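# Latch the two PUSH HOME drive blanks in a loose rack

## Task

Using the work order reference image, find the two drive blanks labelled PUSH HOME and press each one in until it stops and clicks into its latch, without disturbing the other blanks. The rack is not fixed to the table, so it may tilt only a little (more than slight tipping is a failure), it must finish in its original position, and the blanks must stay latched on their own once the robot lets go.

## Robot and tools

Robot: two six-joint arms, left_arm and right_arm, each ending in a parallel two-finger gripper with a wrist camera. Their root links sit in the scene frame at left_arm (-0.023, +0.237, 0) m with quat_wxyz (+1.000, 0, 0, -0.028) and right_arm (+0.031, -0.321, 0) m with quat_wxyz (+0.996, 0, 0, -0.092).

Scene frame: origin on the table surface midway between the arms; +x runs out over the table, +z up, and left_arm is on the +y side. The names left and right do not refer to image sides. Each gripper's fingers point along its own +z and close along its own y. The reported end-effector point lies between the finger pads, roughly 1 cm short of the tips, and can be somewhat off, especially when the arm is stretched out.

execute_actions takes "actions", a list holding one item or none, plus an optional boolean "pictures".
- Empty list: commands nothing and returns the state with camera images.
- Move: {"rows": [[...]], "steps": n}, n from 5 to 15 (default 15), each step 1/30 s. Every row holds 14 numbers and serves one step; if rows run out, the last one repeats. The row is a single list covering both arms: left_arm waist, shoulder, elbow, wrist pitch, wrist yaw, wrist roll, opening, then the same seven for right_arm. Both arms must be filled in even if only one moves. The joint values are absolute target angles in radians, in the same form as the Joint positions line, not offsets. Ranges per arm: waist -2.880 to 2.880, shoulder 0.000 to 3.142, elbow 0.000 to 3.019, wrist pitch -1.693 to 1.571, wrist yaw -1.571 to 1.571, wrist roll -2.094 to 2.094. Opening is an absolute command from -1 (shut) to +1 (fully open, 0.094 m pad gap).
- Wait: {"steps": n} with no rows, n up to 300; nothing new is commanded and the robot keeps heading for the last target.
Images come back only for an empty list or when "pictures": true.

Joint limits: a target more than 0.019 rad outside a range, and also beyond the joint's current reading, is refused and nothing at all is sent. True ends can differ from the listed ones by up to 0.019 rad either way; a target beyond the true end is clipped there and the result may say "joint sent to its limit", sometimes about an earlier move. Absence of that line does not prove there is room left.

Speed: each step a joint's target is held within a set distance of its measured angle (waist 0.264, shoulder 0.32, elbow 0.276, wrist pitch 0.33, wrist yaw 0.186, wrist roll 0.522 rad), and an arm's whole target is scaled back if it would move the gripper more than 70 mm away from where it is. Large moves therefore need several calls.

Timing: a result is reported 5 steps before its action ends; those remaining steps play out while you compose the next reply, and the simulation keeps running during your thinking and writing. Arms keep pursuing the last row until everything has nearly stopped or a step is HELD, after which only a fresh action makes them push further.

Result lines: a state line "left_arm: … | right_arm: …" with each gripper's position (m) and quat_wxyz in the scene frame; Joint positions and Joint velocities, one block per arm with the six joints (rad, rad/s) then the pad gap (m, m/s); grip_measured, the measured opening on the command scale (each gripper may read up to about 1 mm off, consistently). "joint command not followed" means a clearance check altered or blocked joint targets on some steps while the rest was applied; HELD marks steps where part or all of your row was not sent. MOTOR HOT appears at 85 °C; at 100 °C an OVER-TEMPERATURE FAULT makes that arm release and sag until cool, so avoid long forceful holds.

Gripping: fingers go to the opening you write, except near the ends. To keep hold, command about 0.03 below grip_measured; less than that grips gently. Pad force tops out near 50 to 62 N, lower for thin parts. For pushing blanks, a closed gripper or fingertips can serve as a pusher.

zoom_image: {"camera": name, "region": [x0, y0, x1, y1]} in pixels of that camera's most recent image, origin top-left, at most 504 by 504. Cameras: cam_high, cam_low, cam_left_wrist, cam_right_wrist, all 504x504. show_instructions (no arguments) shows the work order image that marks which blanks say PUSH HOME. read_manual returns licence texts only. finished_scene {"scene": n} ends the current scene irreversibly and reports success; calling no tool at all also ends things.

Cautions: the rack is loose, so push along the slot direction with moderate force, brace or check it so it neither tilts beyond a small amount nor slides away from its start spot. Don't touch the blanks that are not marked. Confirm each blank latched and stays in after withdrawing the arm. Never knock anything off the table, keep the two arms from colliding or pressing on each other, and avoid drops, slams and very hard shoves.

Each tool is called after ">>>" as a command line: name --argument value for each argument, lists and objects as JSON in quotes; but a table of rows of numbers goes row by row, as --pt "numbers of a row", without its own name.

Reference images:

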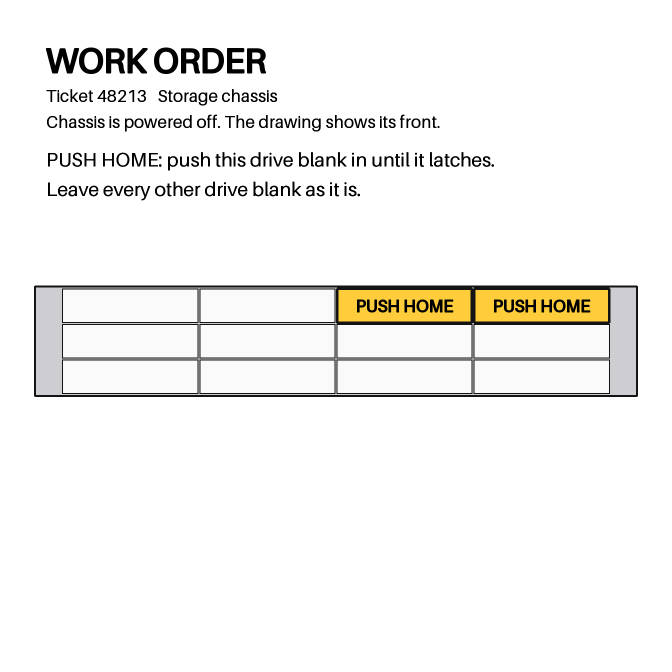

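## Session

>>> execute_actions --actions '[]'

Scene clock: 0.00 s of 5100.00 s.
left_arm: end_effector_position=(+0.3041, -0.1301, +0.1448) grip_measured=+1.000 end_effector_quat_wxyz=(-0.004, -0.005, +1.000, +0.006) | right_arm: end_effector_position=(+0.3618, -0.4638, +0.1293) grip_measured=+1.000 end_effector_quat_wxyz=(+0.148, +0.878, +0.449, +0.081)
Joint positions: left_arm=[-0.787  1.675  1.384 -1.294 -0.003 -0.853  0.094] | right_arm=[-0.185  1.142  0.762 -0.861  0.075  1.814  0.094]
Joint velocities: left_arm=[ 0.005  0.005  0.017 -0.017 -0.007 -0.007  0.   ] | right_arm=[-0.015 -0.005  0.007 -0.012 -0.081 -0.007  0.   ]

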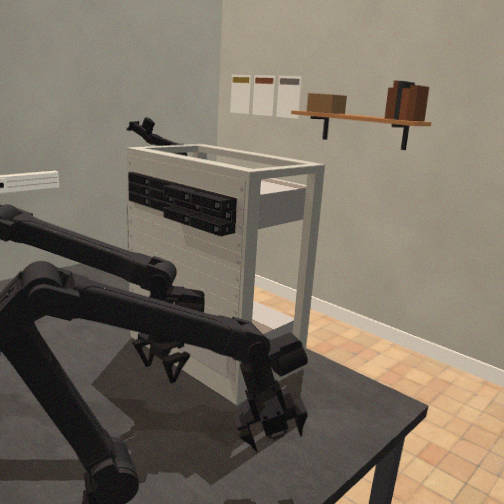

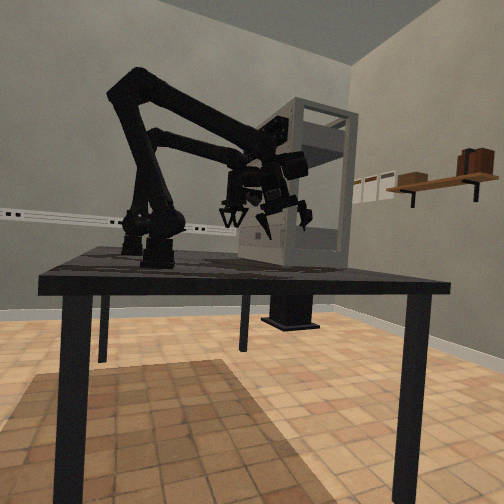

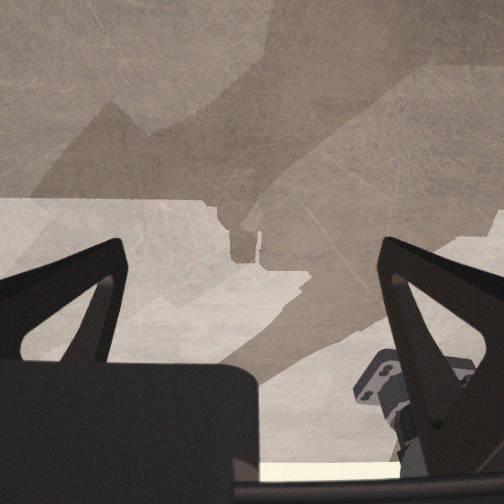

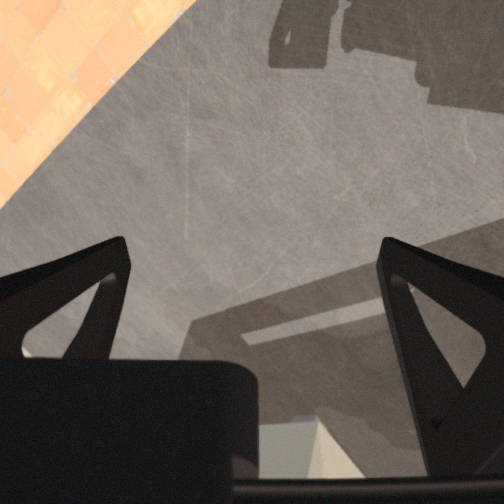

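>>> execute_actions --actions '[{"rows":[[-0.3,0.6,1.0,-1.3,0,0,1,0.1,0.6,1.0,-0.9,0,0,-1]]}]'

>>> execute_actions --actions '[{"steps":45}]'

>>> execute_actions --actions '[{"rows":[[0.056,0.6,1.0,-0.2,0,0,1,0.4,0.6,1.0,-0.2,0,0,-1]]}]'

>>> execute_actions --actions '[{"steps":40}]' --pictures true

>>> zoom_image --camera "cam_high" --region '[110,120,340,270]'

Scene clock: 0.83 s of 5100.00 s.
left_arm: end_effector_position=(+0.2957, +0.0491, +0.1545) grip_measured=+1.000 end_effector_quat_wxyz=(-0.010, +0.047, +0.999, +0.004) | right_arm: end_effector_position=(+0.3891, -0.3924, +0.2518) grip_measured=-0.985 end_effector_quat_wxyz=(+0.259, +0.712, +0.623, +0.192)
Joint positions: left_arm=[-0.474  1.364  1.058 -1.287  0.002 -0.435  0.094] | right_arm=[-0.003  0.882  0.831 -0.862  0.016  1.511  0.001]
Joint velocities: left_arm=[ 1.402 -1.275 -0.515 -0.007 -0.022  1.341  0.   ] | right_arm=[ 0.444 -1.109  0.261 -0.012 -0.066 -1.092 -0.003]
Steps of this call (steps 1 to 15: nothing new was sent; steps 16 to 25: the first 10 steps of this action). Readings (joint positions):
16: left_arm=[-0.781 1.668 1.371 -1.289 -0.001 -0.824] | right_arm=[-0.181 1.136 0.764 -0.861 0.068 1.793]
17: left_arm=[-0.771 1.647 1.339 -1.283 0.002 -0.783] | right_arm=[-0.169 1.124 0.764 -0.861 0.059 1.763]
19: left_arm=[-0.723 1.589 1.254 -1.283 0.002 -0.703] | right_arm=[-0.128 1.078 0.774 -0.862 0.044 1.706]
23: left_arm=[-0.568 1.446 1.103 -1.285 0.002 -0.529] | right_arm=[-0.038 0.955 0.811 -0.862 0.023 1.580]
25: the state above

Scene clock: 2.33 s of 5100.00 s.
left_arm: end_effector_position=(+0.2156, +0.1496, +0.3543) grip_measured=+1.000 end_effector_quat_wxyz=(+0.322, +0.159, +0.932, -0.058) | right_arm: end_effector_position=(+0.3461, -0.3511, +0.4302) grip_measured=-0.987 end_effector_quat_wxyz=(+0.514, +0.045, +0.856, -0.022)
Joint positions: left_arm=[-0.294  0.604  0.997 -1.297 -0.002 -0.011  0.094] | right_arm=[ 0.092  0.598  0.991 -0.884  0.002  0.012  0.001]
Joint velocities: left_arm=[-0.015  0.005  0.007 -0.002 -0.051 -0.037  0.   ] | right_arm=[ 0.005 -0.024 -0.002 -0.017  0.037  0.066 -0.   ]
Kept back: nothing.
Steps of this call (steps 1 to 5: the last 5 steps of your previous action; steps 6 to 45: the robot went on to your last target). Readings (joint positions):
1: left_arm=[-0.428 1.318 1.042 -1.287 0.001 -0.389] | right_arm=[0.011 0.844 0.840 -0.862 0.014 1.473]
2: left_arm=[-0.387 1.269 1.029 -1.287 0.000 -0.346] | right_arm=[0.024 0.806 0.851 -0.862 0.012 1.431]
4: left_arm=[-0.326 1.158 1.012 -1.287 -0.002 -0.270] | right_arm=[0.046 0.733 0.875 -0.864 0.008 1.330]
8: left_arm=[-0.294 0.904 1.007 -1.287 -0.002 -0.166] | right_arm=[0.083 0.615 0.942 -0.878 0.003 0.999]
45: the state above

Scene clock: 2.67 s of 5100.00 s.
left_arm: end_effector_position=(+0.3262, +0.2424, +0.5411) grip_measured=+1.000 end_effector_quat_wxyz=(+0.703, -0.010, +0.711, +0.004) | right_arm: end_effector_position=(+0.3661, -0.2418, +0.5797) grip_measured=-0.987 end_effector_quat_wxyz=(+0.752, -0.073, +0.649, +0.092)
Joint positions: left_arm=[ 0.072  0.603  0.986 -0.393 -0.003 -0.008  0.094] | right_arm=[ 0.417  0.598  0.984 -0.237 -0.002  0.01   0.001]
Joint velocities: left_arm=[-0.122 -0.015  0.002  2.703  0.022  0.066  0.   ] | right_arm=[-0.034 -0.073 -0.007  0.359  0.022  0.007  0.001]
Steps of this call (steps 1 to 10: the first 10 steps of this action). Readings (joint positions):
1: left_arm=[-0.276 0.603 0.993 -1.258 0.006 -0.009] | right_arm=[0.106 0.598 0.987 -0.848 0.007 0.012]
2: left_arm=[-0.219 0.601 0.987 -1.171 0.008 -0.008] | right_arm=[0.148 0.598 0.981 -0.772 0.009 0.012]
4: left_arm=[-0.073 0.603 0.986 -0.997 0.005 -0.008] | right_arm=[0.268 0.603 0.981 -0.619 0.007 0.012]
8: left_arm=[0.076 0.603 0.986 -0.592 -0.003 -0.008] | right_arm=[0.415 0.604 0.983 -0.289 -0.002 0.011]
10: the state above

Scene clock: 4.00 s of 5100.00 s.
left_arm: end_effector_position=(+0.3209, +0.2388, +0.5853) grip_measured=+1.000 end_effector_quat_wxyz=(+0.764, -0.006, +0.645, -0.000) | right_arm: end_effector_position=(+0.3653, -0.2439, +0.5838) grip_measured=-0.987 end_effector_quat_wxyz=(+0.757, -0.071, +0.643, +0.091)
Joint positions: left_arm=[ 0.063  0.599  0.986 -0.218 -0.002 -0.008  0.094] | right_arm=[ 0.412  0.597  0.984 -0.222 -0.002  0.01   0.001]
Joint velocities: left_arm=[-0.005 -0.005  0.002 -0.012 -0.051 -0.007  0.   ] | right_arm=[-0.005  0.005  0.002 -0.007  0.007 -0.007 -0.001]
Kept back: nothing.
Steps of this call (steps 1 to 5: the last 5 steps of your previous action; steps 6 to 30: the robot went on to your last target; steps 31 to 40: nothing new was sent). Readings (joint positions):
1: left_arm=[0.069 0.603 0.986 -0.317 -0.003 -0.008] | right_arm=[0.416 0.597 0.984 -0.229 -0.002 0.010]
2: left_arm=[0.066 0.601 0.986 -0.267 -0.002 -0.008] | right_arm=[0.414 0.597 0.984 -0.225 -0.002 0.010]
4: left_arm=[0.063 0.599 0.986 -0.228 -0.002 -0.008] | right_arm=[0.412 0.597 0.984 -0.222 -0.002 0.010]
8: left_arm=[0.063 0.599 0.986 -0.220 -0.002 -0.008] | right_arm=[0.412 0.597 0.984 -0.222 -0.002 0.010]
40: the state above
All arms were judged still, so your last target was given up. Only a new action makes them travel on or press farther. Fingers that are still opening or closing keep moving.

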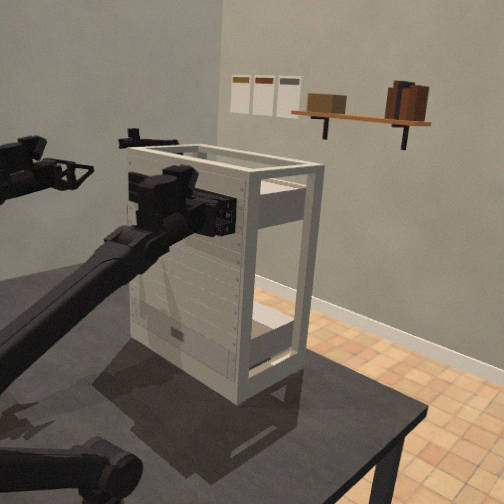

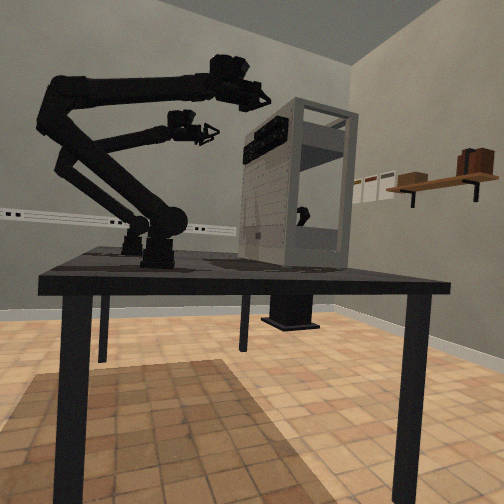

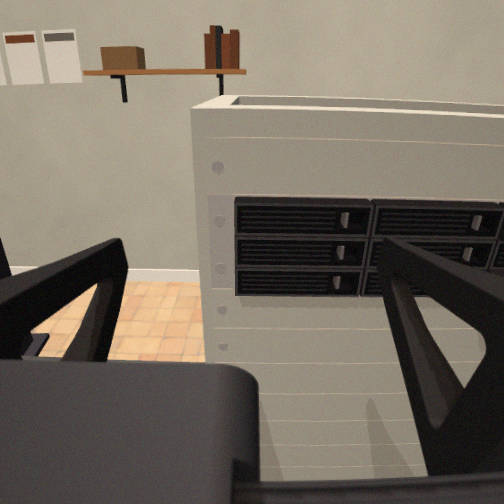

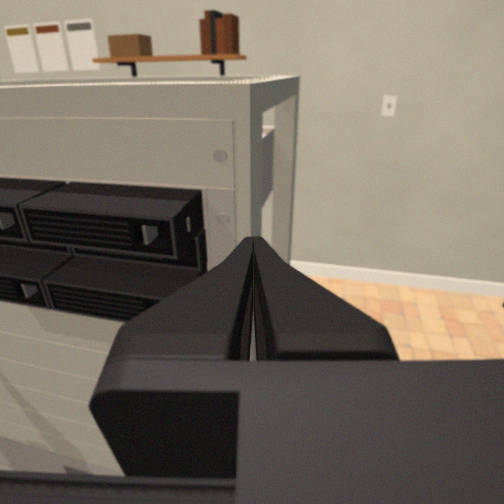

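Region (110, 120, 340, 270) of cam_high's 504x504 image, scaled by 2.191, with more detail than that image has; it fills the top 329 rows of this view, and the rest is white.

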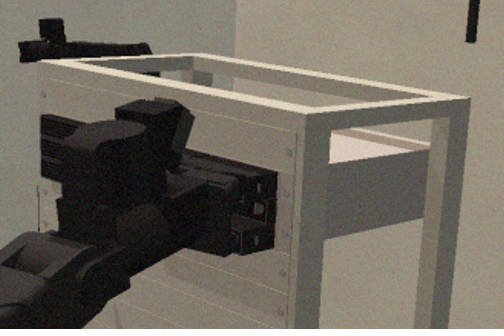

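>>> execute_actions --actions '[{"rows":[[-0.15,1.0,2.0,-1.0,0,0,-1,0.61,0.821,1.105,-0.25,0,0,-1]]}]'

>>> execute_actions --actions '[{"steps":30}]'

>>> execute_actions --actions '[{"rows":[[-0.15,1.65,2.67,-1.4,0,0,-1,0.61,0.821,1.105,-0.25,0,0,-1]]}]'

>>> execute_actions --actions '[{"steps":40}]' --pictures true

Scene clock: 5.23 s of 5100.00 s.
left_arm: end_effector_position=(+0.4233, +0.1407, +0.5545) grip_measured=-0.977 end_effector_quat_wxyz=(+0.529, +0.086, +0.842, -0.058) | right_arm: end_effector_position=(+0.4288, -0.1347, +0.5478) grip_measured=-0.987 end_effector_quat_wxyz=(+0.689, -0.152, +0.691, +0.158)
Joint positions: left_arm=[-0.155  1.049  1.506 -0.905  0.    -0.008  0.001] | right_arm=[ 0.622  0.847  1.082 -0.236 -0.006  0.01   0.001]
Joint velocities: left_arm=[-0.015  0.63   0.784 -0.442 -0.022  0.022 -0.004] | right_arm=[-0.015  0.024 -0.007  0.002  0.037 -0.037 -0.001]
Steps of this call (steps 1 to 27: nothing new was sent; steps 28 to 37: the first 10 steps of this action). Readings (joint positions):
28: left_arm=[0.053 0.609 0.999 -0.251 -0.005 -0.008] | right_arm=[0.420 0.606 0.988 -0.224 0.002 0.010]
29: left_arm=[0.025 0.634 1.034 -0.318 -0.006 -0.008] | right_arm=[0.448 0.627 1.005 -0.225 0.004 0.010]
31: left_arm=[-0.045 0.724 1.129 -0.445 -0.006 -0.008] | right_arm=[0.526 0.699 1.049 -0.225 0.004 0.010]
35: left_arm=[-0.143 0.972 1.413 -0.825 -0.000 -0.008] | right_arm=[0.618 0.827 1.083 -0.229 -0.001 0.010]
37: the state above

Scene clock: 6.23 s of 5100.00 s.
left_arm: end_effector_position=(+0.2939, +0.1685, +0.8028) grip_measured=-0.978 end_effector_quat_wxyz=(+0.703, +0.071, +0.704, -0.077) | right_arm: end_effector_position=(+0.4204, -0.1394, +0.5571) grip_measured=-0.987 end_effector_quat_wxyz=(+0.697, -0.149, +0.684, +0.159)
Joint positions: left_arm=[-0.155  0.984  1.975 -0.991  0.    -0.008  0.001] | right_arm=[ 0.621  0.824  1.082 -0.237 -0.003  0.01   0.001]
Joint velocities: left_arm=[ 0.005 -0.034  0.027 -0.007 -0.007  0.051 -0.001] | right_arm=[ 0.005  0.005 -0.002 -0.002  0.007  0.051 -0.   ]
Kept back: nothing.
Steps of this call (steps 1 to 5: the last 5 steps of your previous action; steps 6 to 30: the robot went on to your last target). Readings (joint positions):
1: left_arm=[-0.155 1.064 1.527 -0.918 0.000 -0.008] | right_arm=[0.622 0.846 1.082 -0.237 -0.005 0.010]
2: left_arm=[-0.155 1.070 1.542 -0.929 0.000 -0.008] | right_arm=[0.621 0.843 1.082 -0.237 -0.003 0.010]
4: left_arm=[-0.155 1.071 1.567 -0.948 0.000 -0.008] | right_arm=[0.621 0.836 1.082 -0.237 -0.003 0.010]
8: left_arm=[-0.155 1.067 1.640 -0.968 0.000 -0.008] | right_arm=[0.621 0.825 1.082 -0.237 -0.003 0.010]
30: the state above

Scene clock: 6.57 s of 5100.00 s.
left_arm: end_effector_position=(+0.3932, +0.1472, +0.7954) grip_measured=-0.978 end_effector_quat_wxyz=(+0.614, +0.080, +0.782, -0.068) | right_arm: end_effector_position=(+0.4204, -0.1394, +0.5571) grip_measured=-0.987 end_effector_quat_wxyz=(+0.697, -0.149, +0.684, +0.159)
Joint positions: left_arm=[-0.155  1.362  2.452 -1.329  0.    -0.008  0.001] | right_arm=[ 0.621  0.824  1.082 -0.237 -0.003  0.01   0.001]
Joint velocities: left_arm=[-0.005  1.402  1.243 -0.291  0.037  0.139 -0.001] | right_arm=[-0.005  0.005 -0.007  0.017 -0.037  0.022  0.002]
Steps of this call (steps 1 to 10: the first 10 steps of this action). Readings (joint positions):
1: left_arm=[-0.155 0.994 1.995 -1.024 0.000 -0.008] | right_arm=[0.621 0.824 1.082 -0.237 -0.003 0.010]
2: left_arm=[-0.155 1.021 2.048 -1.089 0.000 -0.008] | right_arm=[0.621 0.824 1.082 -0.237 -0.003 0.010]
4: left_arm=[-0.155 1.092 2.158 -1.191 0.000 -0.008] | right_arm=[0.621 0.824 1.082 -0.237 -0.003 0.010]
8: left_arm=[-0.155 1.267 2.360 -1.303 0.000 -0.008] | right_arm=[0.621 0.824 1.082 -0.237 -0.003 0.010]
10: the state above

Scene clock: 7.90 s of 5100.00 s.
left_arm: end_effector_position=(+0.5252, +0.1189, +0.7175) grip_measured=-0.978 end_effector_quat_wxyz=(+0.540, +0.085, +0.835, -0.059) | right_arm: end_effector_position=(+0.4204, -0.1394, +0.5571) grip_measured=-0.987 end_effector_quat_wxyz=(+0.697, -0.149, +0.684, +0.159)
Joint positions: left_arm=[-0.155  1.658  2.635 -1.4    0.    -0.008  0.001] | right_arm=[ 0.621  0.824  1.082 -0.237 -0.003  0.01   0.001]
Joint velocities: left_arm=[ 0.005 -0.005  0.012 -0.002 -0.022  0.037  0.   ] | right_arm=[-0.024  0.005 -0.012 -0.012  0.037 -0.007  0.001]
Kept back: nothing.
Steps of this call (steps 1 to 5: the last 5 steps of your previous action; steps 6 to 40: the robot went on to your last target). Readings (joint positions):
1: left_arm=[-0.155 1.408 2.489 -1.337 0.000 -0.008] | right_arm=[0.621 0.824 1.082 -0.237 -0.003 0.010]
2: left_arm=[-0.155 1.452 2.522 -1.346 0.000 -0.008] | right_arm=[0.621 0.824 1.082 -0.237 -0.003 0.010]
4: left_arm=[-0.155 1.541 2.584 -1.366 0.000 -0.008] | right_arm=[0.621 0.824 1.082 -0.237 -0.003 0.010]
8: left_arm=[-0.155 1.669 2.619 -1.389 0.000 -0.008] | right_arm=[0.621 0.824 1.082 -0.237 -0.003 0.010]
40: the state above

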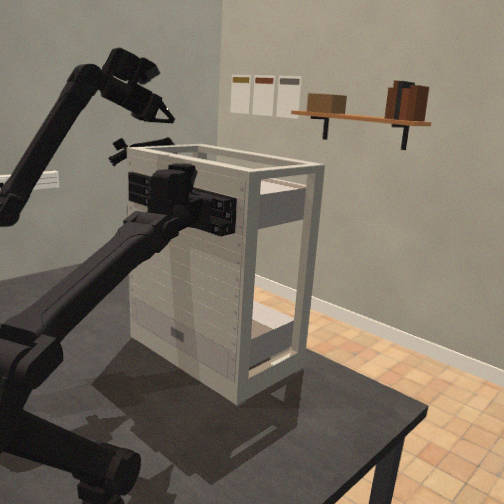

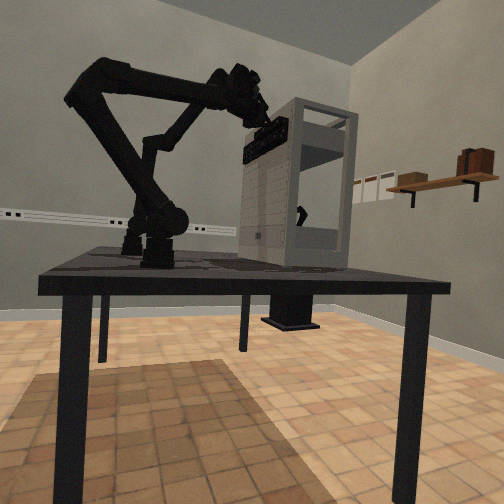

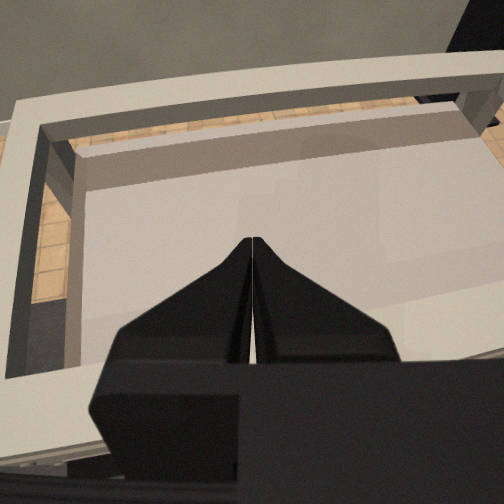

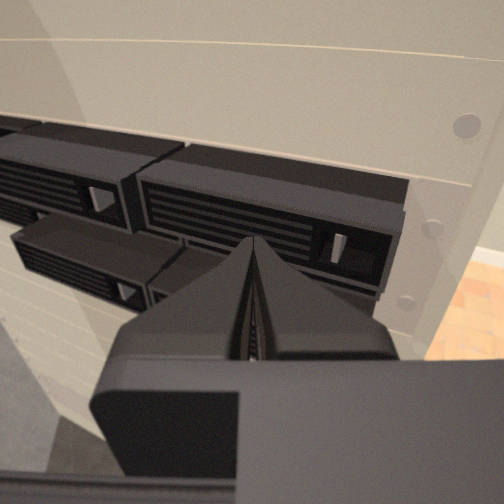

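>>> execute_actions --actions '[{"rows":[[-0.15,1.65,2.46,-1.4,0,0,-1,0.60,0.865,1.105,-0.205,0,0,-1]]}]'

>>> execute_actions --actions '[{"steps":20}]' --pictures true

Scene clock: 8.50 s of 5100.00 s.
left_arm: end_effector_position=(+0.5554, +0.1125, +0.6368) grip_measured=-0.978 end_effector_quat_wxyz=(+0.464, +0.089, +0.880, -0.051) | right_arm: end_effector_position=(+0.4308, -0.1383, +0.5500) grip_measured=-0.987 end_effector_quat_wxyz=(+0.693, -0.147, +0.689, +0.156)
Joint positions: left_arm=[-0.155  1.656  2.454 -1.398  0.    -0.008  0.001] | right_arm=[ 0.613  0.848  1.082 -0.226 -0.003  0.01   0.001]
Joint velocities: left_arm=[ 0.005  0.122 -0.061 -0.007 -0.022 -0.007 -0.   ] | right_arm=[-0.015  0.005 -0.002  0.012  0.007 -0.095 -0.001]
Steps of this call (steps 1 to 8: the robot went on to your last target; steps 9 to 18: the first 10 steps of this action). Readings (joint positions):
9: left_arm=[-0.155 1.654 2.608 -1.395 0.000 -0.008] | right_arm=[0.620 0.826 1.082 -0.236 -0.003 0.010]
10: left_arm=[-0.155 1.631 2.559 -1.393 0.000 -0.008] | right_arm=[0.619 0.829 1.082 -0.231 -0.003 0.010]
12: left_arm=[-0.155 1.621 2.497 -1.398 0.000 -0.008] | right_arm=[0.615 0.840 1.082 -0.227 -0.003 0.010]
16: left_arm=[-0.155 1.645 2.459 -1.398 0.000 -0.008] | right_arm=[0.613 0.848 1.082 -0.226 -0.003 0.010]
18: the state above

Scene clock: 9.17 s of 5100.00 s.
left_arm: end_effector_position=(+0.5578, +0.1120, +0.6333) grip_measured=-0.978 end_effector_quat_wxyz=(+0.461, +0.090, +0.881, -0.051) | right_arm: end_effector_position=(+0.4308, -0.1383, +0.5500) grip_measured=-0.987 end_effector_quat_wxyz=(+0.693, -0.147, +0.689, +0.156)
Joint positions: left_arm=[-0.155  1.66   2.452 -1.398  0.    -0.008  0.001] | right_arm=[ 0.613  0.848  1.082 -0.226 -0.003  0.01   0.001]
Joint velocities: left_arm=[-0.024 -0.005 -0.007  0.007 -0.022 -0.081  0.   ] | right_arm=[-0.005 -0.015 -0.007 -0.012 -0.022 -0.095 -0.001]
Kept back: nothing.
Steps of this call (steps 1 to 5: the last 5 steps of your previous action; steps 6 to 15: the robot went on to your last target; steps 16 to 20: nothing new was sent). Readings (joint positions):
1: left_arm=[-0.155 1.659 2.453 -1.398 0.000 -0.008] | right_arm=[0.613 0.848 1.082 -0.226 -0.003 0.010]
2: left_arm=[-0.155 1.660 2.452 -1.398 0.000 -0.008] | right_arm=[0.613 0.848 1.082 -0.226 -0.003 0.010]
4: left_arm=[-0.155 1.661 2.452 -1.398 0.000 -0.008] | right_arm=[0.613 0.848 1.082 -0.226 -0.003 0.010]
8: left_arm=[-0.155 1.660 2.452 -1.398 0.000 -0.008] | right_arm=[0.613 0.848 1.082 -0.226 -0.003 0.010]
20: the state above
All arms were judged still, so your last target was given up. Only a new action makes them travel on or press farther. Fingers that are still opening or closing keep moving.

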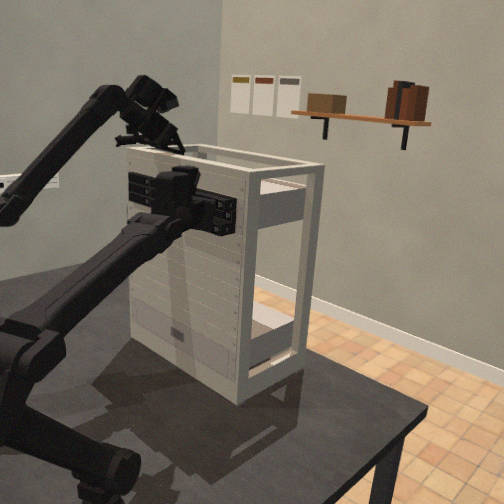

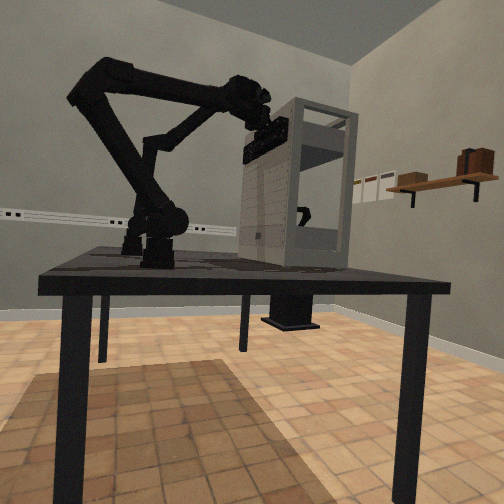

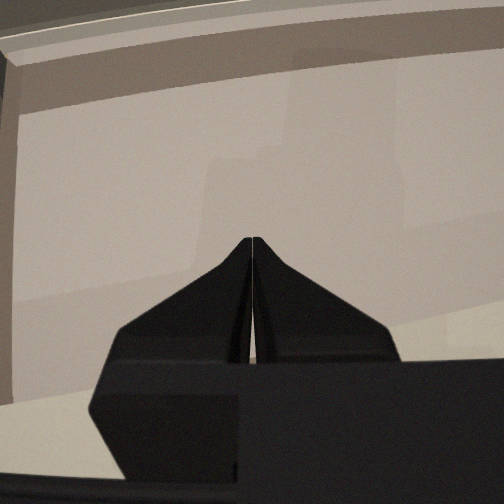

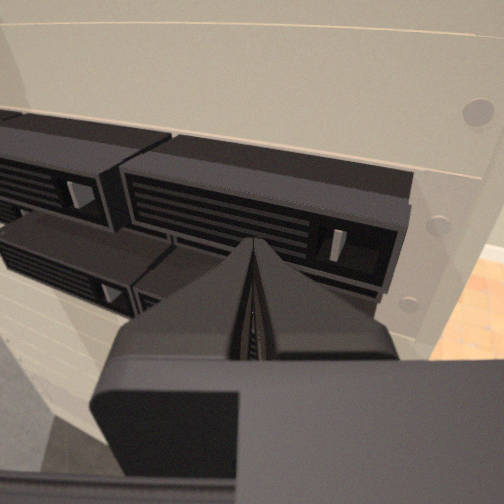

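>>> execute_actions --actions '[{"rows":[[-0.15,1.65,2.46,-1.56,0,0,-1,0.59,0.91,1.128,-0.175,0,0,-1]]}]'

>>> execute_actions --actions '[{"steps":15}]' --pictures true

Scene clock: 9.63 s of 5100.00 s.
left_arm: end_effector_position=(+0.5308, +0.1180, +0.6339) grip_measured=-0.979 end_effector_quat_wxyz=(+0.435, +0.091, +0.894, -0.048) | right_arm: end_effector_position=(+0.4407, -0.1368, +0.5505) grip_measured=-0.987 end_effector_quat_wxyz=(+0.697, -0.144, +0.685, +0.154)
Joint positions: left_arm=[-0.155  1.636  2.465 -1.493  0.    -0.009  0.001] | right_arm=[ 0.607  0.872  1.088 -0.197 -0.003  0.01   0.001]
Joint velocities: left_arm=[-0.015 -0.024 -0.012 -0.002  0.007 -0.095 -0.   ] | right_arm=[ 0.005 -0.005 -0.012  0.007 -0.022  0.022  0.001]
Steps of this call (steps 1 to 4: nothing new was sent; steps 5 to 14: the first 10 steps of this action). Readings (joint positions):
5: left_arm=[-0.155 1.660 2.452 -1.419 0.000 -0.008] | right_arm=[0.613 0.850 1.082 -0.222 -0.003 0.010]
6: left_arm=[-0.155 1.660 2.457 -1.433 0.000 -0.009] | right_arm=[0.613 0.853 1.082 -0.216 -0.003 0.010]
8: left_arm=[-0.155 1.653 2.464 -1.462 0.000 -0.009] | right_arm=[0.610 0.864 1.085 -0.205 -0.003 0.010]
12: left_arm=[-0.155 1.638 2.465 -1.490 0.000 -0.009] | right_arm=[0.607 0.872 1.088 -0.197 -0.003 0.010]
14: the state above

Scene clock: 10.13 s of 5100.00 s.
left_arm: end_effector_position=(+0.5308, +0.1180, +0.6339) grip_measured=-0.979 end_effector_quat_wxyz=(+0.435, +0.091, +0.894, -0.048) | right_arm: end_effector_position=(+0.4407, -0.1368, +0.5505) grip_measured=-0.987 end_effector_quat_wxyz=(+0.697, -0.144, +0.685, +0.154)
Joint positions: left_arm=[-0.155  1.636  2.465 -1.493  0.    -0.009  0.001] | right_arm=[ 0.607  0.872  1.088 -0.197 -0.003  0.01   0.001]
Joint velocities: left_arm=[ 0.005  0.005 -0.012  0.017  0.007  0.051  0.002] | right_arm=[-0.005  0.005 -0.007 -0.002 -0.037 -0.022  0.   ]
Kept back: nothing.
Steps of this call (steps 1 to 5: the last 5 steps of your previous action; steps 6 to 15: the robot went on to your last target). Readings (joint positions):
1: left_arm=[-0.155 1.636 2.465 -1.493 0.000 -0.009] | right_arm=[0.607 0.872 1.088 -0.197 -0.003 0.010]
2: left_arm=[-0.155 1.636 2.465 -1.493 0.000 -0.009] | right_arm=[0.607 0.872 1.088 -0.197 -0.003 0.010]
4: left_arm=[-0.155 1.636 2.465 -1.493 0.000 -0.009] | right_arm=[0.607 0.872 1.088 -0.197 -0.003 0.010]
8: left_arm=[-0.155 1.636 2.465 -1.493 0.000 -0.009] | right_arm=[0.607 0.872 1.088 -0.197 -0.003 0.010]
15: the state above
All arms were judged still, so your last target was given up. Only a new action makes them travel on or press farther. Fingers that are still opening or closing keep moving.

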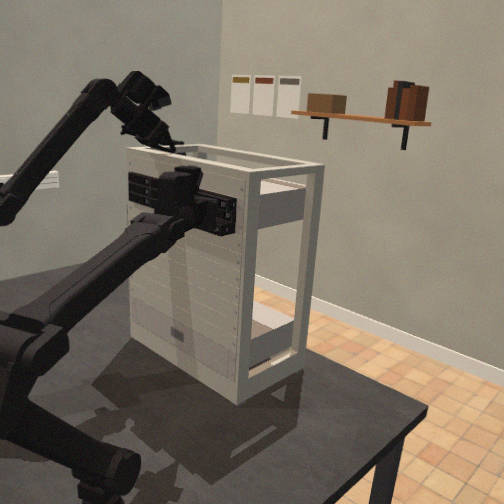

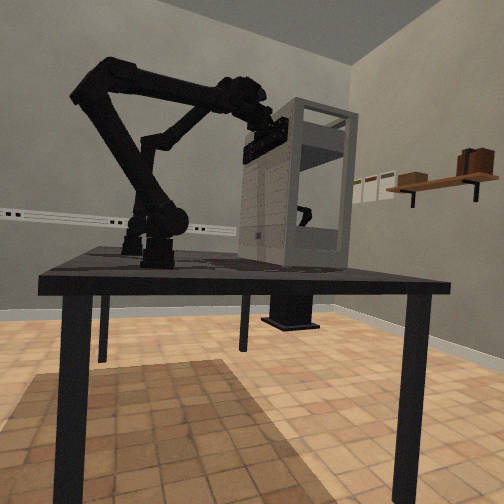

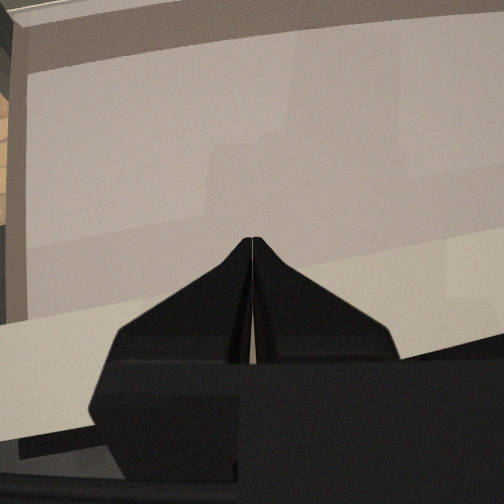

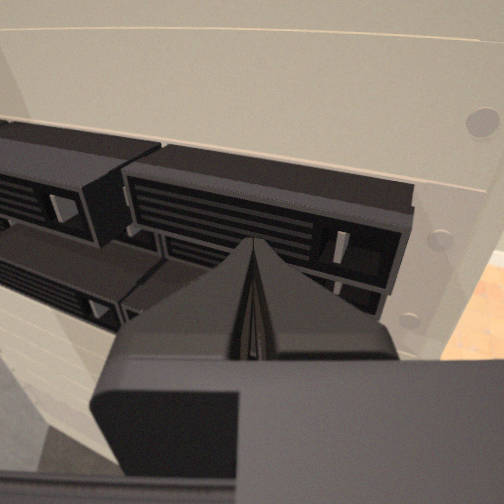

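>>> execute_actions --actions '[{"rows":[[-0.15,1.67,2.40,-1.56,0,0,-1,0.57,0.96,1.16,-0.15,0,0,-1]]}]'

>>> execute_actions --actions '[{"steps":15}]' --pictures true

Scene clock: 10.60 s of 5100.00 s.
left_arm: end_effector_position=(+0.5314, +0.1179, +0.6325) grip_measured=-0.979 end_effector_quat_wxyz=(+0.435, +0.090, +0.894, -0.048) | right_arm: end_effector_position=(+0.4574, -0.1359, +0.5532) grip_measured=-0.987 end_effector_quat_wxyz=(+0.699, -0.141, +0.685, +0.151)
Joint positions: left_arm=[-0.155  1.633  2.455 -1.486 -0.    -0.009  0.001] | right_arm=[ 0.593  0.915  1.115 -0.179 -0.008  0.01   0.001]
Joint velocities: left_arm=[-0.024 -0.015  0.007  0.012  0.022  0.051  0.001] | right_arm=[-0.005 -0.005  0.007  0.002 -0.007  0.037 -0.001]
Steps of this call (steps 1 to 4: nothing new was sent; steps 5 to 14: the first 10 steps of this action). Readings (joint positions):
5: left_arm=[-0.155 1.636 2.461 -1.492 0.000 -0.009] | right_arm=[0.606 0.876 1.090 -0.195 -0.004 0.010]
6: left_arm=[-0.155 1.635 2.459 -1.490 0.000 -0.009] | right_arm=[0.604 0.883 1.097 -0.192 -0.005 0.010]
8: left_arm=[-0.155 1.634 2.457 -1.488 0.000 -0.009] | right_arm=[0.596 0.906 1.110 -0.183 -0.005 0.010]
12: left_arm=[-0.154 1.633 2.455 -1.486 -0.000 -0.009] | right_arm=[0.593 0.915 1.115 -0.179 -0.008 0.010]
14: the state above

Scene clock: 11.10 s of 5100.00 s.
left_arm: end_effector_position=(+0.5315, +0.1181, +0.6325) grip_measured=-0.979 end_effector_quat_wxyz=(+0.435, +0.090, +0.894, -0.048) | right_arm: end_effector_position=(+0.4574, -0.1359, +0.5532) grip_measured=-0.987 end_effector_quat_wxyz=(+0.699, -0.141, +0.685, +0.151)
Joint positions: left_arm=[-0.154  1.633  2.455 -1.486 -0.    -0.009  0.001] | right_arm=[ 0.593  0.915  1.115 -0.179 -0.008  0.01   0.001]
Joint velocities: left_arm=[-0.015 -0.005  0.012  0.017 -0.051 -0.037  0.001] | right_arm=[-0.015 -0.005 -0.007  0.012 -0.037  0.081 -0.   ]
Kept back: nothing.
Steps of this call (steps 1 to 5: the last 5 steps of your previous action; steps 6 to 15: the robot went on to your last target). Readings (joint positions):
1: left_arm=[-0.155 1.633 2.455 -1.486 -0.000 -0.009] | right_arm=[0.593 0.915 1.115 -0.179 -0.008 0.010]
2: left_arm=[-0.155 1.633 2.455 -1.486 -0.000 -0.009] | right_arm=[0.593 0.915 1.115 -0.179 -0.008 0.010]
4: left_arm=[-0.154 1.633 2.455 -1.486 -0.000 -0.009] | right_arm=[0.593 0.915 1.115 -0.179 -0.008 0.010]
8: left_arm=[-0.155 1.633 2.455 -1.486 -0.000 -0.009] | right_arm=[0.593 0.915 1.115 -0.179 -0.008 0.010]
15: the state above
All arms were judged still, so your last target was given up. Only a new action makes them travel on or press farther. Fingers that are still opening or closing keep moving.

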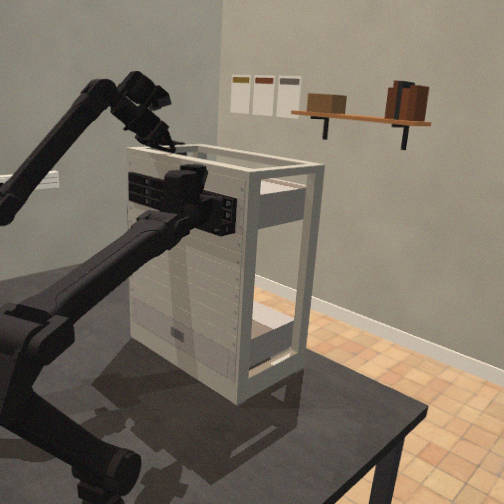

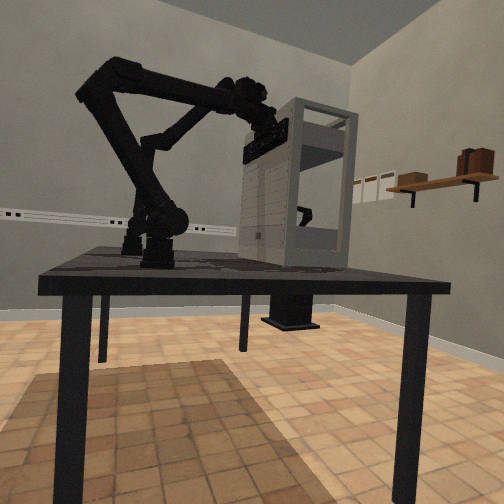

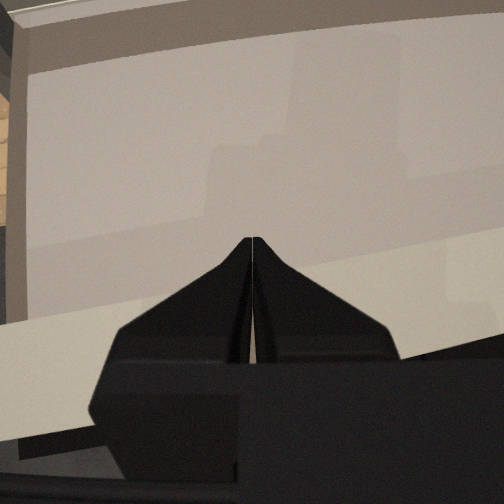

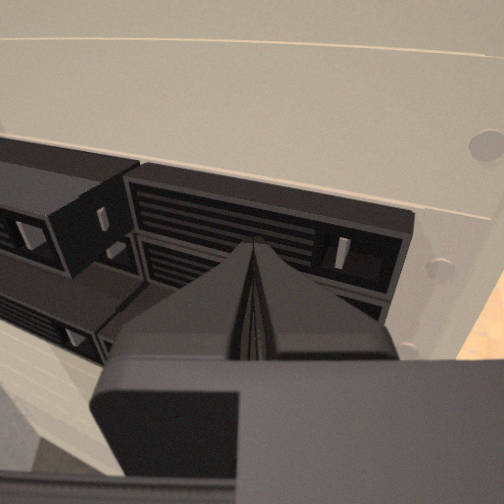

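>>> execute_actions --actions '[{"rows":[[-0.15,1.68,2.36,-1.58,0,0,-1,0.54,1.02,1.16,-0.15,0,0,-1]]}]'

>>> execute_actions --actions '[{"steps":10}]' --pictures true

Scene clock: 11.53 s of 5100.00 s.
left_arm: end_effector_position=(+0.5318, +0.1178, +0.6315) grip_measured=-0.979 end_effector_quat_wxyz=(+0.437, +0.090, +0.893, -0.048) | right_arm: end_effector_position=(+0.4589, -0.1359, +0.5519) grip_measured=-0.988 end_effector_quat_wxyz=(+0.697, -0.143, +0.686, +0.153)
Joint positions: left_arm=[-0.155  1.625  2.437 -1.472 -0.    -0.009  0.001] | right_arm=[ 0.587  0.918  1.116 -0.179 -0.02   0.01   0.001]
Joint velocities: left_arm=[ 0.005  0.005 -0.002  0.012  0.022  0.066  0.001] | right_arm=[-0.015 -0.005 -0.012 -0.002 -0.007 -0.007 -0.001]
Steps of this call (steps 1 to 3: nothing new was sent; steps 4 to 13: the first 10 steps of this action). Readings (joint positions):
4: left_arm=[-0.154 1.632 2.451 -1.485 -0.000 -0.009] | right_arm=[0.591 0.918 1.115 -0.179 -0.009 0.010]
5: left_arm=[-0.155 1.629 2.446 -1.480 -0.000 -0.009] | right_arm=[0.589 0.918 1.116 -0.179 -0.015 0.010]
7: left_arm=[-0.155 1.626 2.440 -1.475 -0.000 -0.009] | right_arm=[0.587 0.918 1.116 -0.179 -0.019 0.010]
11: left_arm=[-0.154 1.625 2.438 -1.473 -0.000 -0.009] | right_arm=[0.587 0.918 1.116 -0.179 -0.020 0.010]
13: the state above

Scene clock: 11.87 s of 5100.00 s.
left_arm: end_effector_position=(+0.5319, +0.1180, +0.6315) grip_measured=-0.979 end_effector_quat_wxyz=(+0.437, +0.090, +0.893, -0.048) | right_arm: end_effector_position=(+0.4589, -0.1359, +0.5519) grip_measured=-0.988 end_effector_quat_wxyz=(+0.697, -0.143, +0.686, +0.153)
Joint positions: left_arm=[-0.154  1.625  2.437 -1.472 -0.    -0.009  0.001] | right_arm=[ 0.587  0.918  1.116 -0.179 -0.02   0.01   0.001]
Joint velocities: left_arm=[-0.015 -0.015 -0.027 -0.012 -0.022 -0.022  0.   ] | right_arm=[-0.005 -0.015 -0.007  0.002 -0.037  0.022  0.   ]
Kept back: nothing.
Steps of this call (steps 1 to 5: the last 5 steps of your previous action; steps 6 to 10: the robot went on to your last target). Readings (joint positions):
1: left_arm=[-0.154 1.625 2.437 -1.472 -0.000 -0.009] | right_arm=[0.587 0.918 1.116 -0.179 -0.020 0.010]
2: left_arm=[-0.155 1.625 2.437 -1.472 -0.000 -0.009] | right_arm=[0.587 0.918 1.116 -0.179 -0.020 0.010]
4: left_arm=[-0.154 1.625 2.437 -1.472 -0.000 -0.009] | right_arm=[0.587 0.918 1.116 -0.179 -0.020 0.010]
8: left_arm=[-0.154 1.625 2.437 -1.472 -0.000 -0.009] | right_arm=[0.587 0.918 1.116 -0.179 -0.020 0.010]
10: the state above

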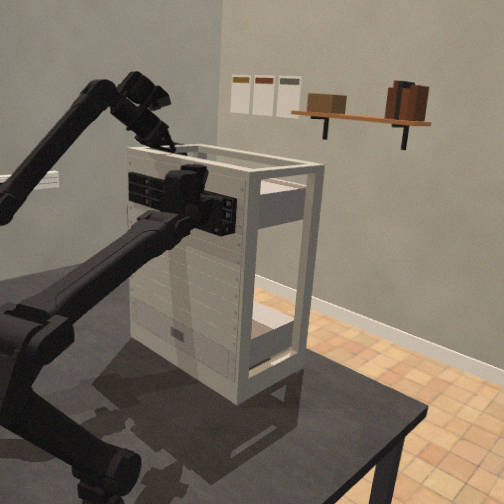

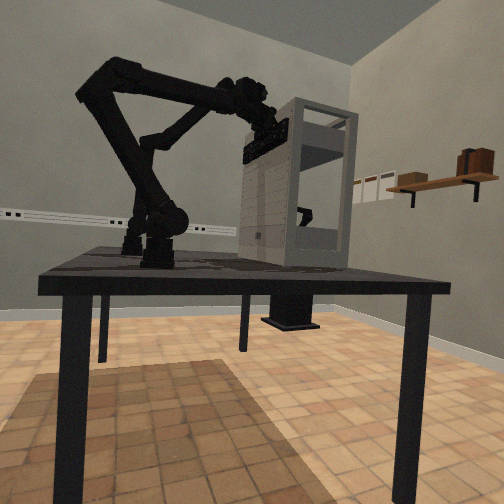

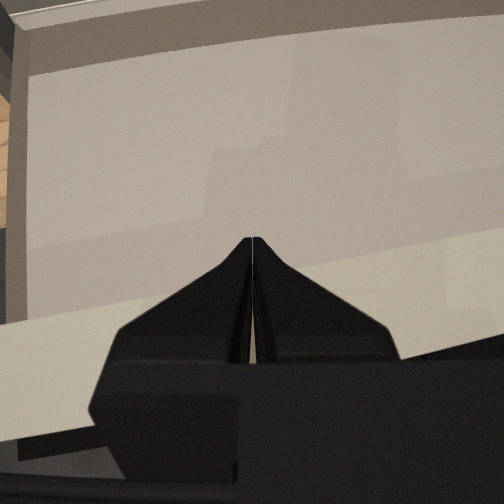

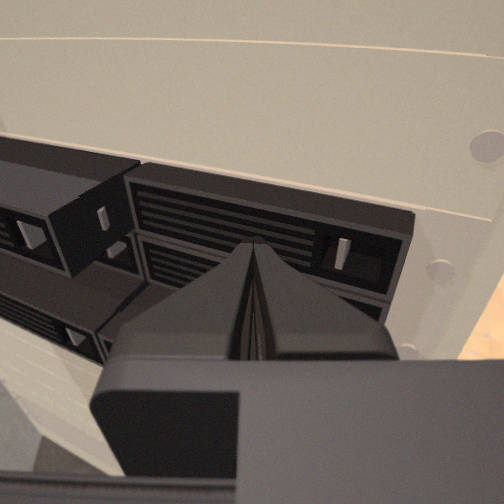

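>>> execute_actions --actions '[{"rows":[[-0.15,1.69,2.32,-1.62,0,0,-1,0.51,1.09,1.16,-0.15,0.03,0,-1]]}]' --pictures true

Scene clock: 12.33 s of 5100.00 s.
left_arm: end_effector_position=(+0.5317, +0.1181, +0.6315) grip_measured=-0.979 end_effector_quat_wxyz=(+0.439, +0.090, +0.893, -0.048) | right_arm: end_effector_position=(+0.4598, -0.1362, +0.5512) grip_measured=-0.988 end_effector_quat_wxyz=(+0.697, -0.142, +0.687, +0.152)
Joint positions: left_arm=[-0.154  1.62   2.428 -1.464 -0.    -0.009  0.001] | right_arm=[ 0.586  0.92   1.116 -0.179 -0.017  0.01   0.001]
Joint velocities: left_arm=[-0.015 -0.005  0.007 -0.007  0.007  0.007 -0.   ] | right_arm=[ 0.005 -0.005 -0.012  0.007 -0.051  0.095  0.001]
Steps of this call (steps 1 to 4: the robot went on to your last target; steps 5 to 14: the first 10 steps of this action). Readings (joint positions):
5: left_arm=[-0.155 1.624 2.436 -1.472 -0.000 -0.009] | right_arm=[0.586 0.920 1.116 -0.179 -0.017 0.010]
6: left_arm=[-0.155 1.623 2.434 -1.470 -0.000 -0.009] | right_arm=[0.586 0.920 1.116 -0.179 -0.017 0.010]
8: left_arm=[-0.154 1.621 2.431 -1.467 -0.000 -0.009] | right_arm=[0.586 0.920 1.116 -0.179 -0.017 0.010]
12: left_arm=[-0.155 1.620 2.428 -1.464 -0.000 -0.009] | right_arm=[0.586 0.920 1.116 -0.179 -0.017 0.010]
14: the state above

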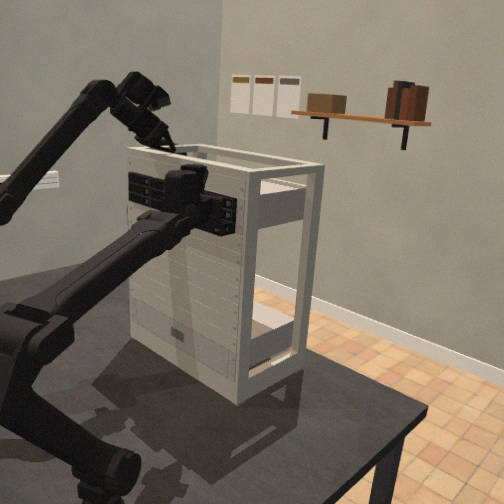

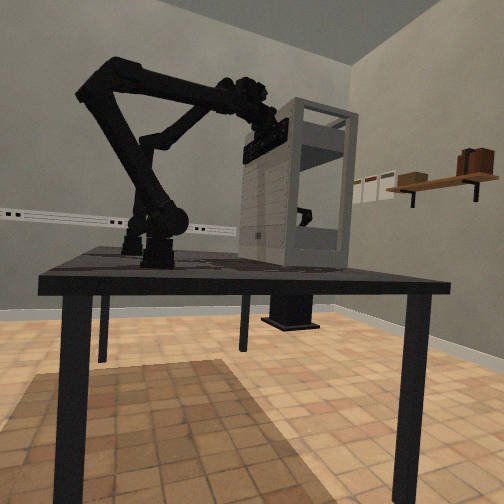

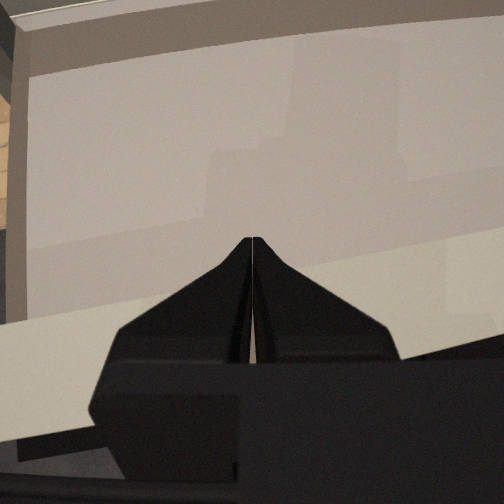

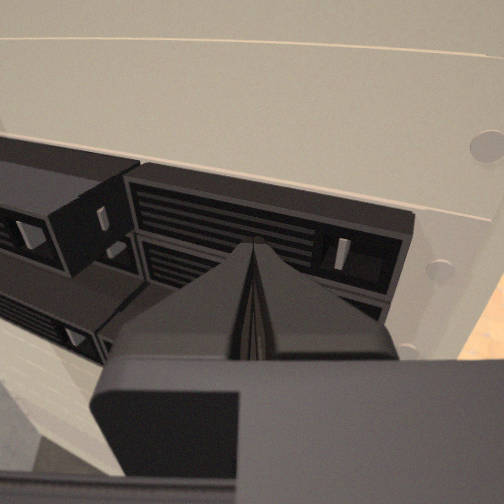

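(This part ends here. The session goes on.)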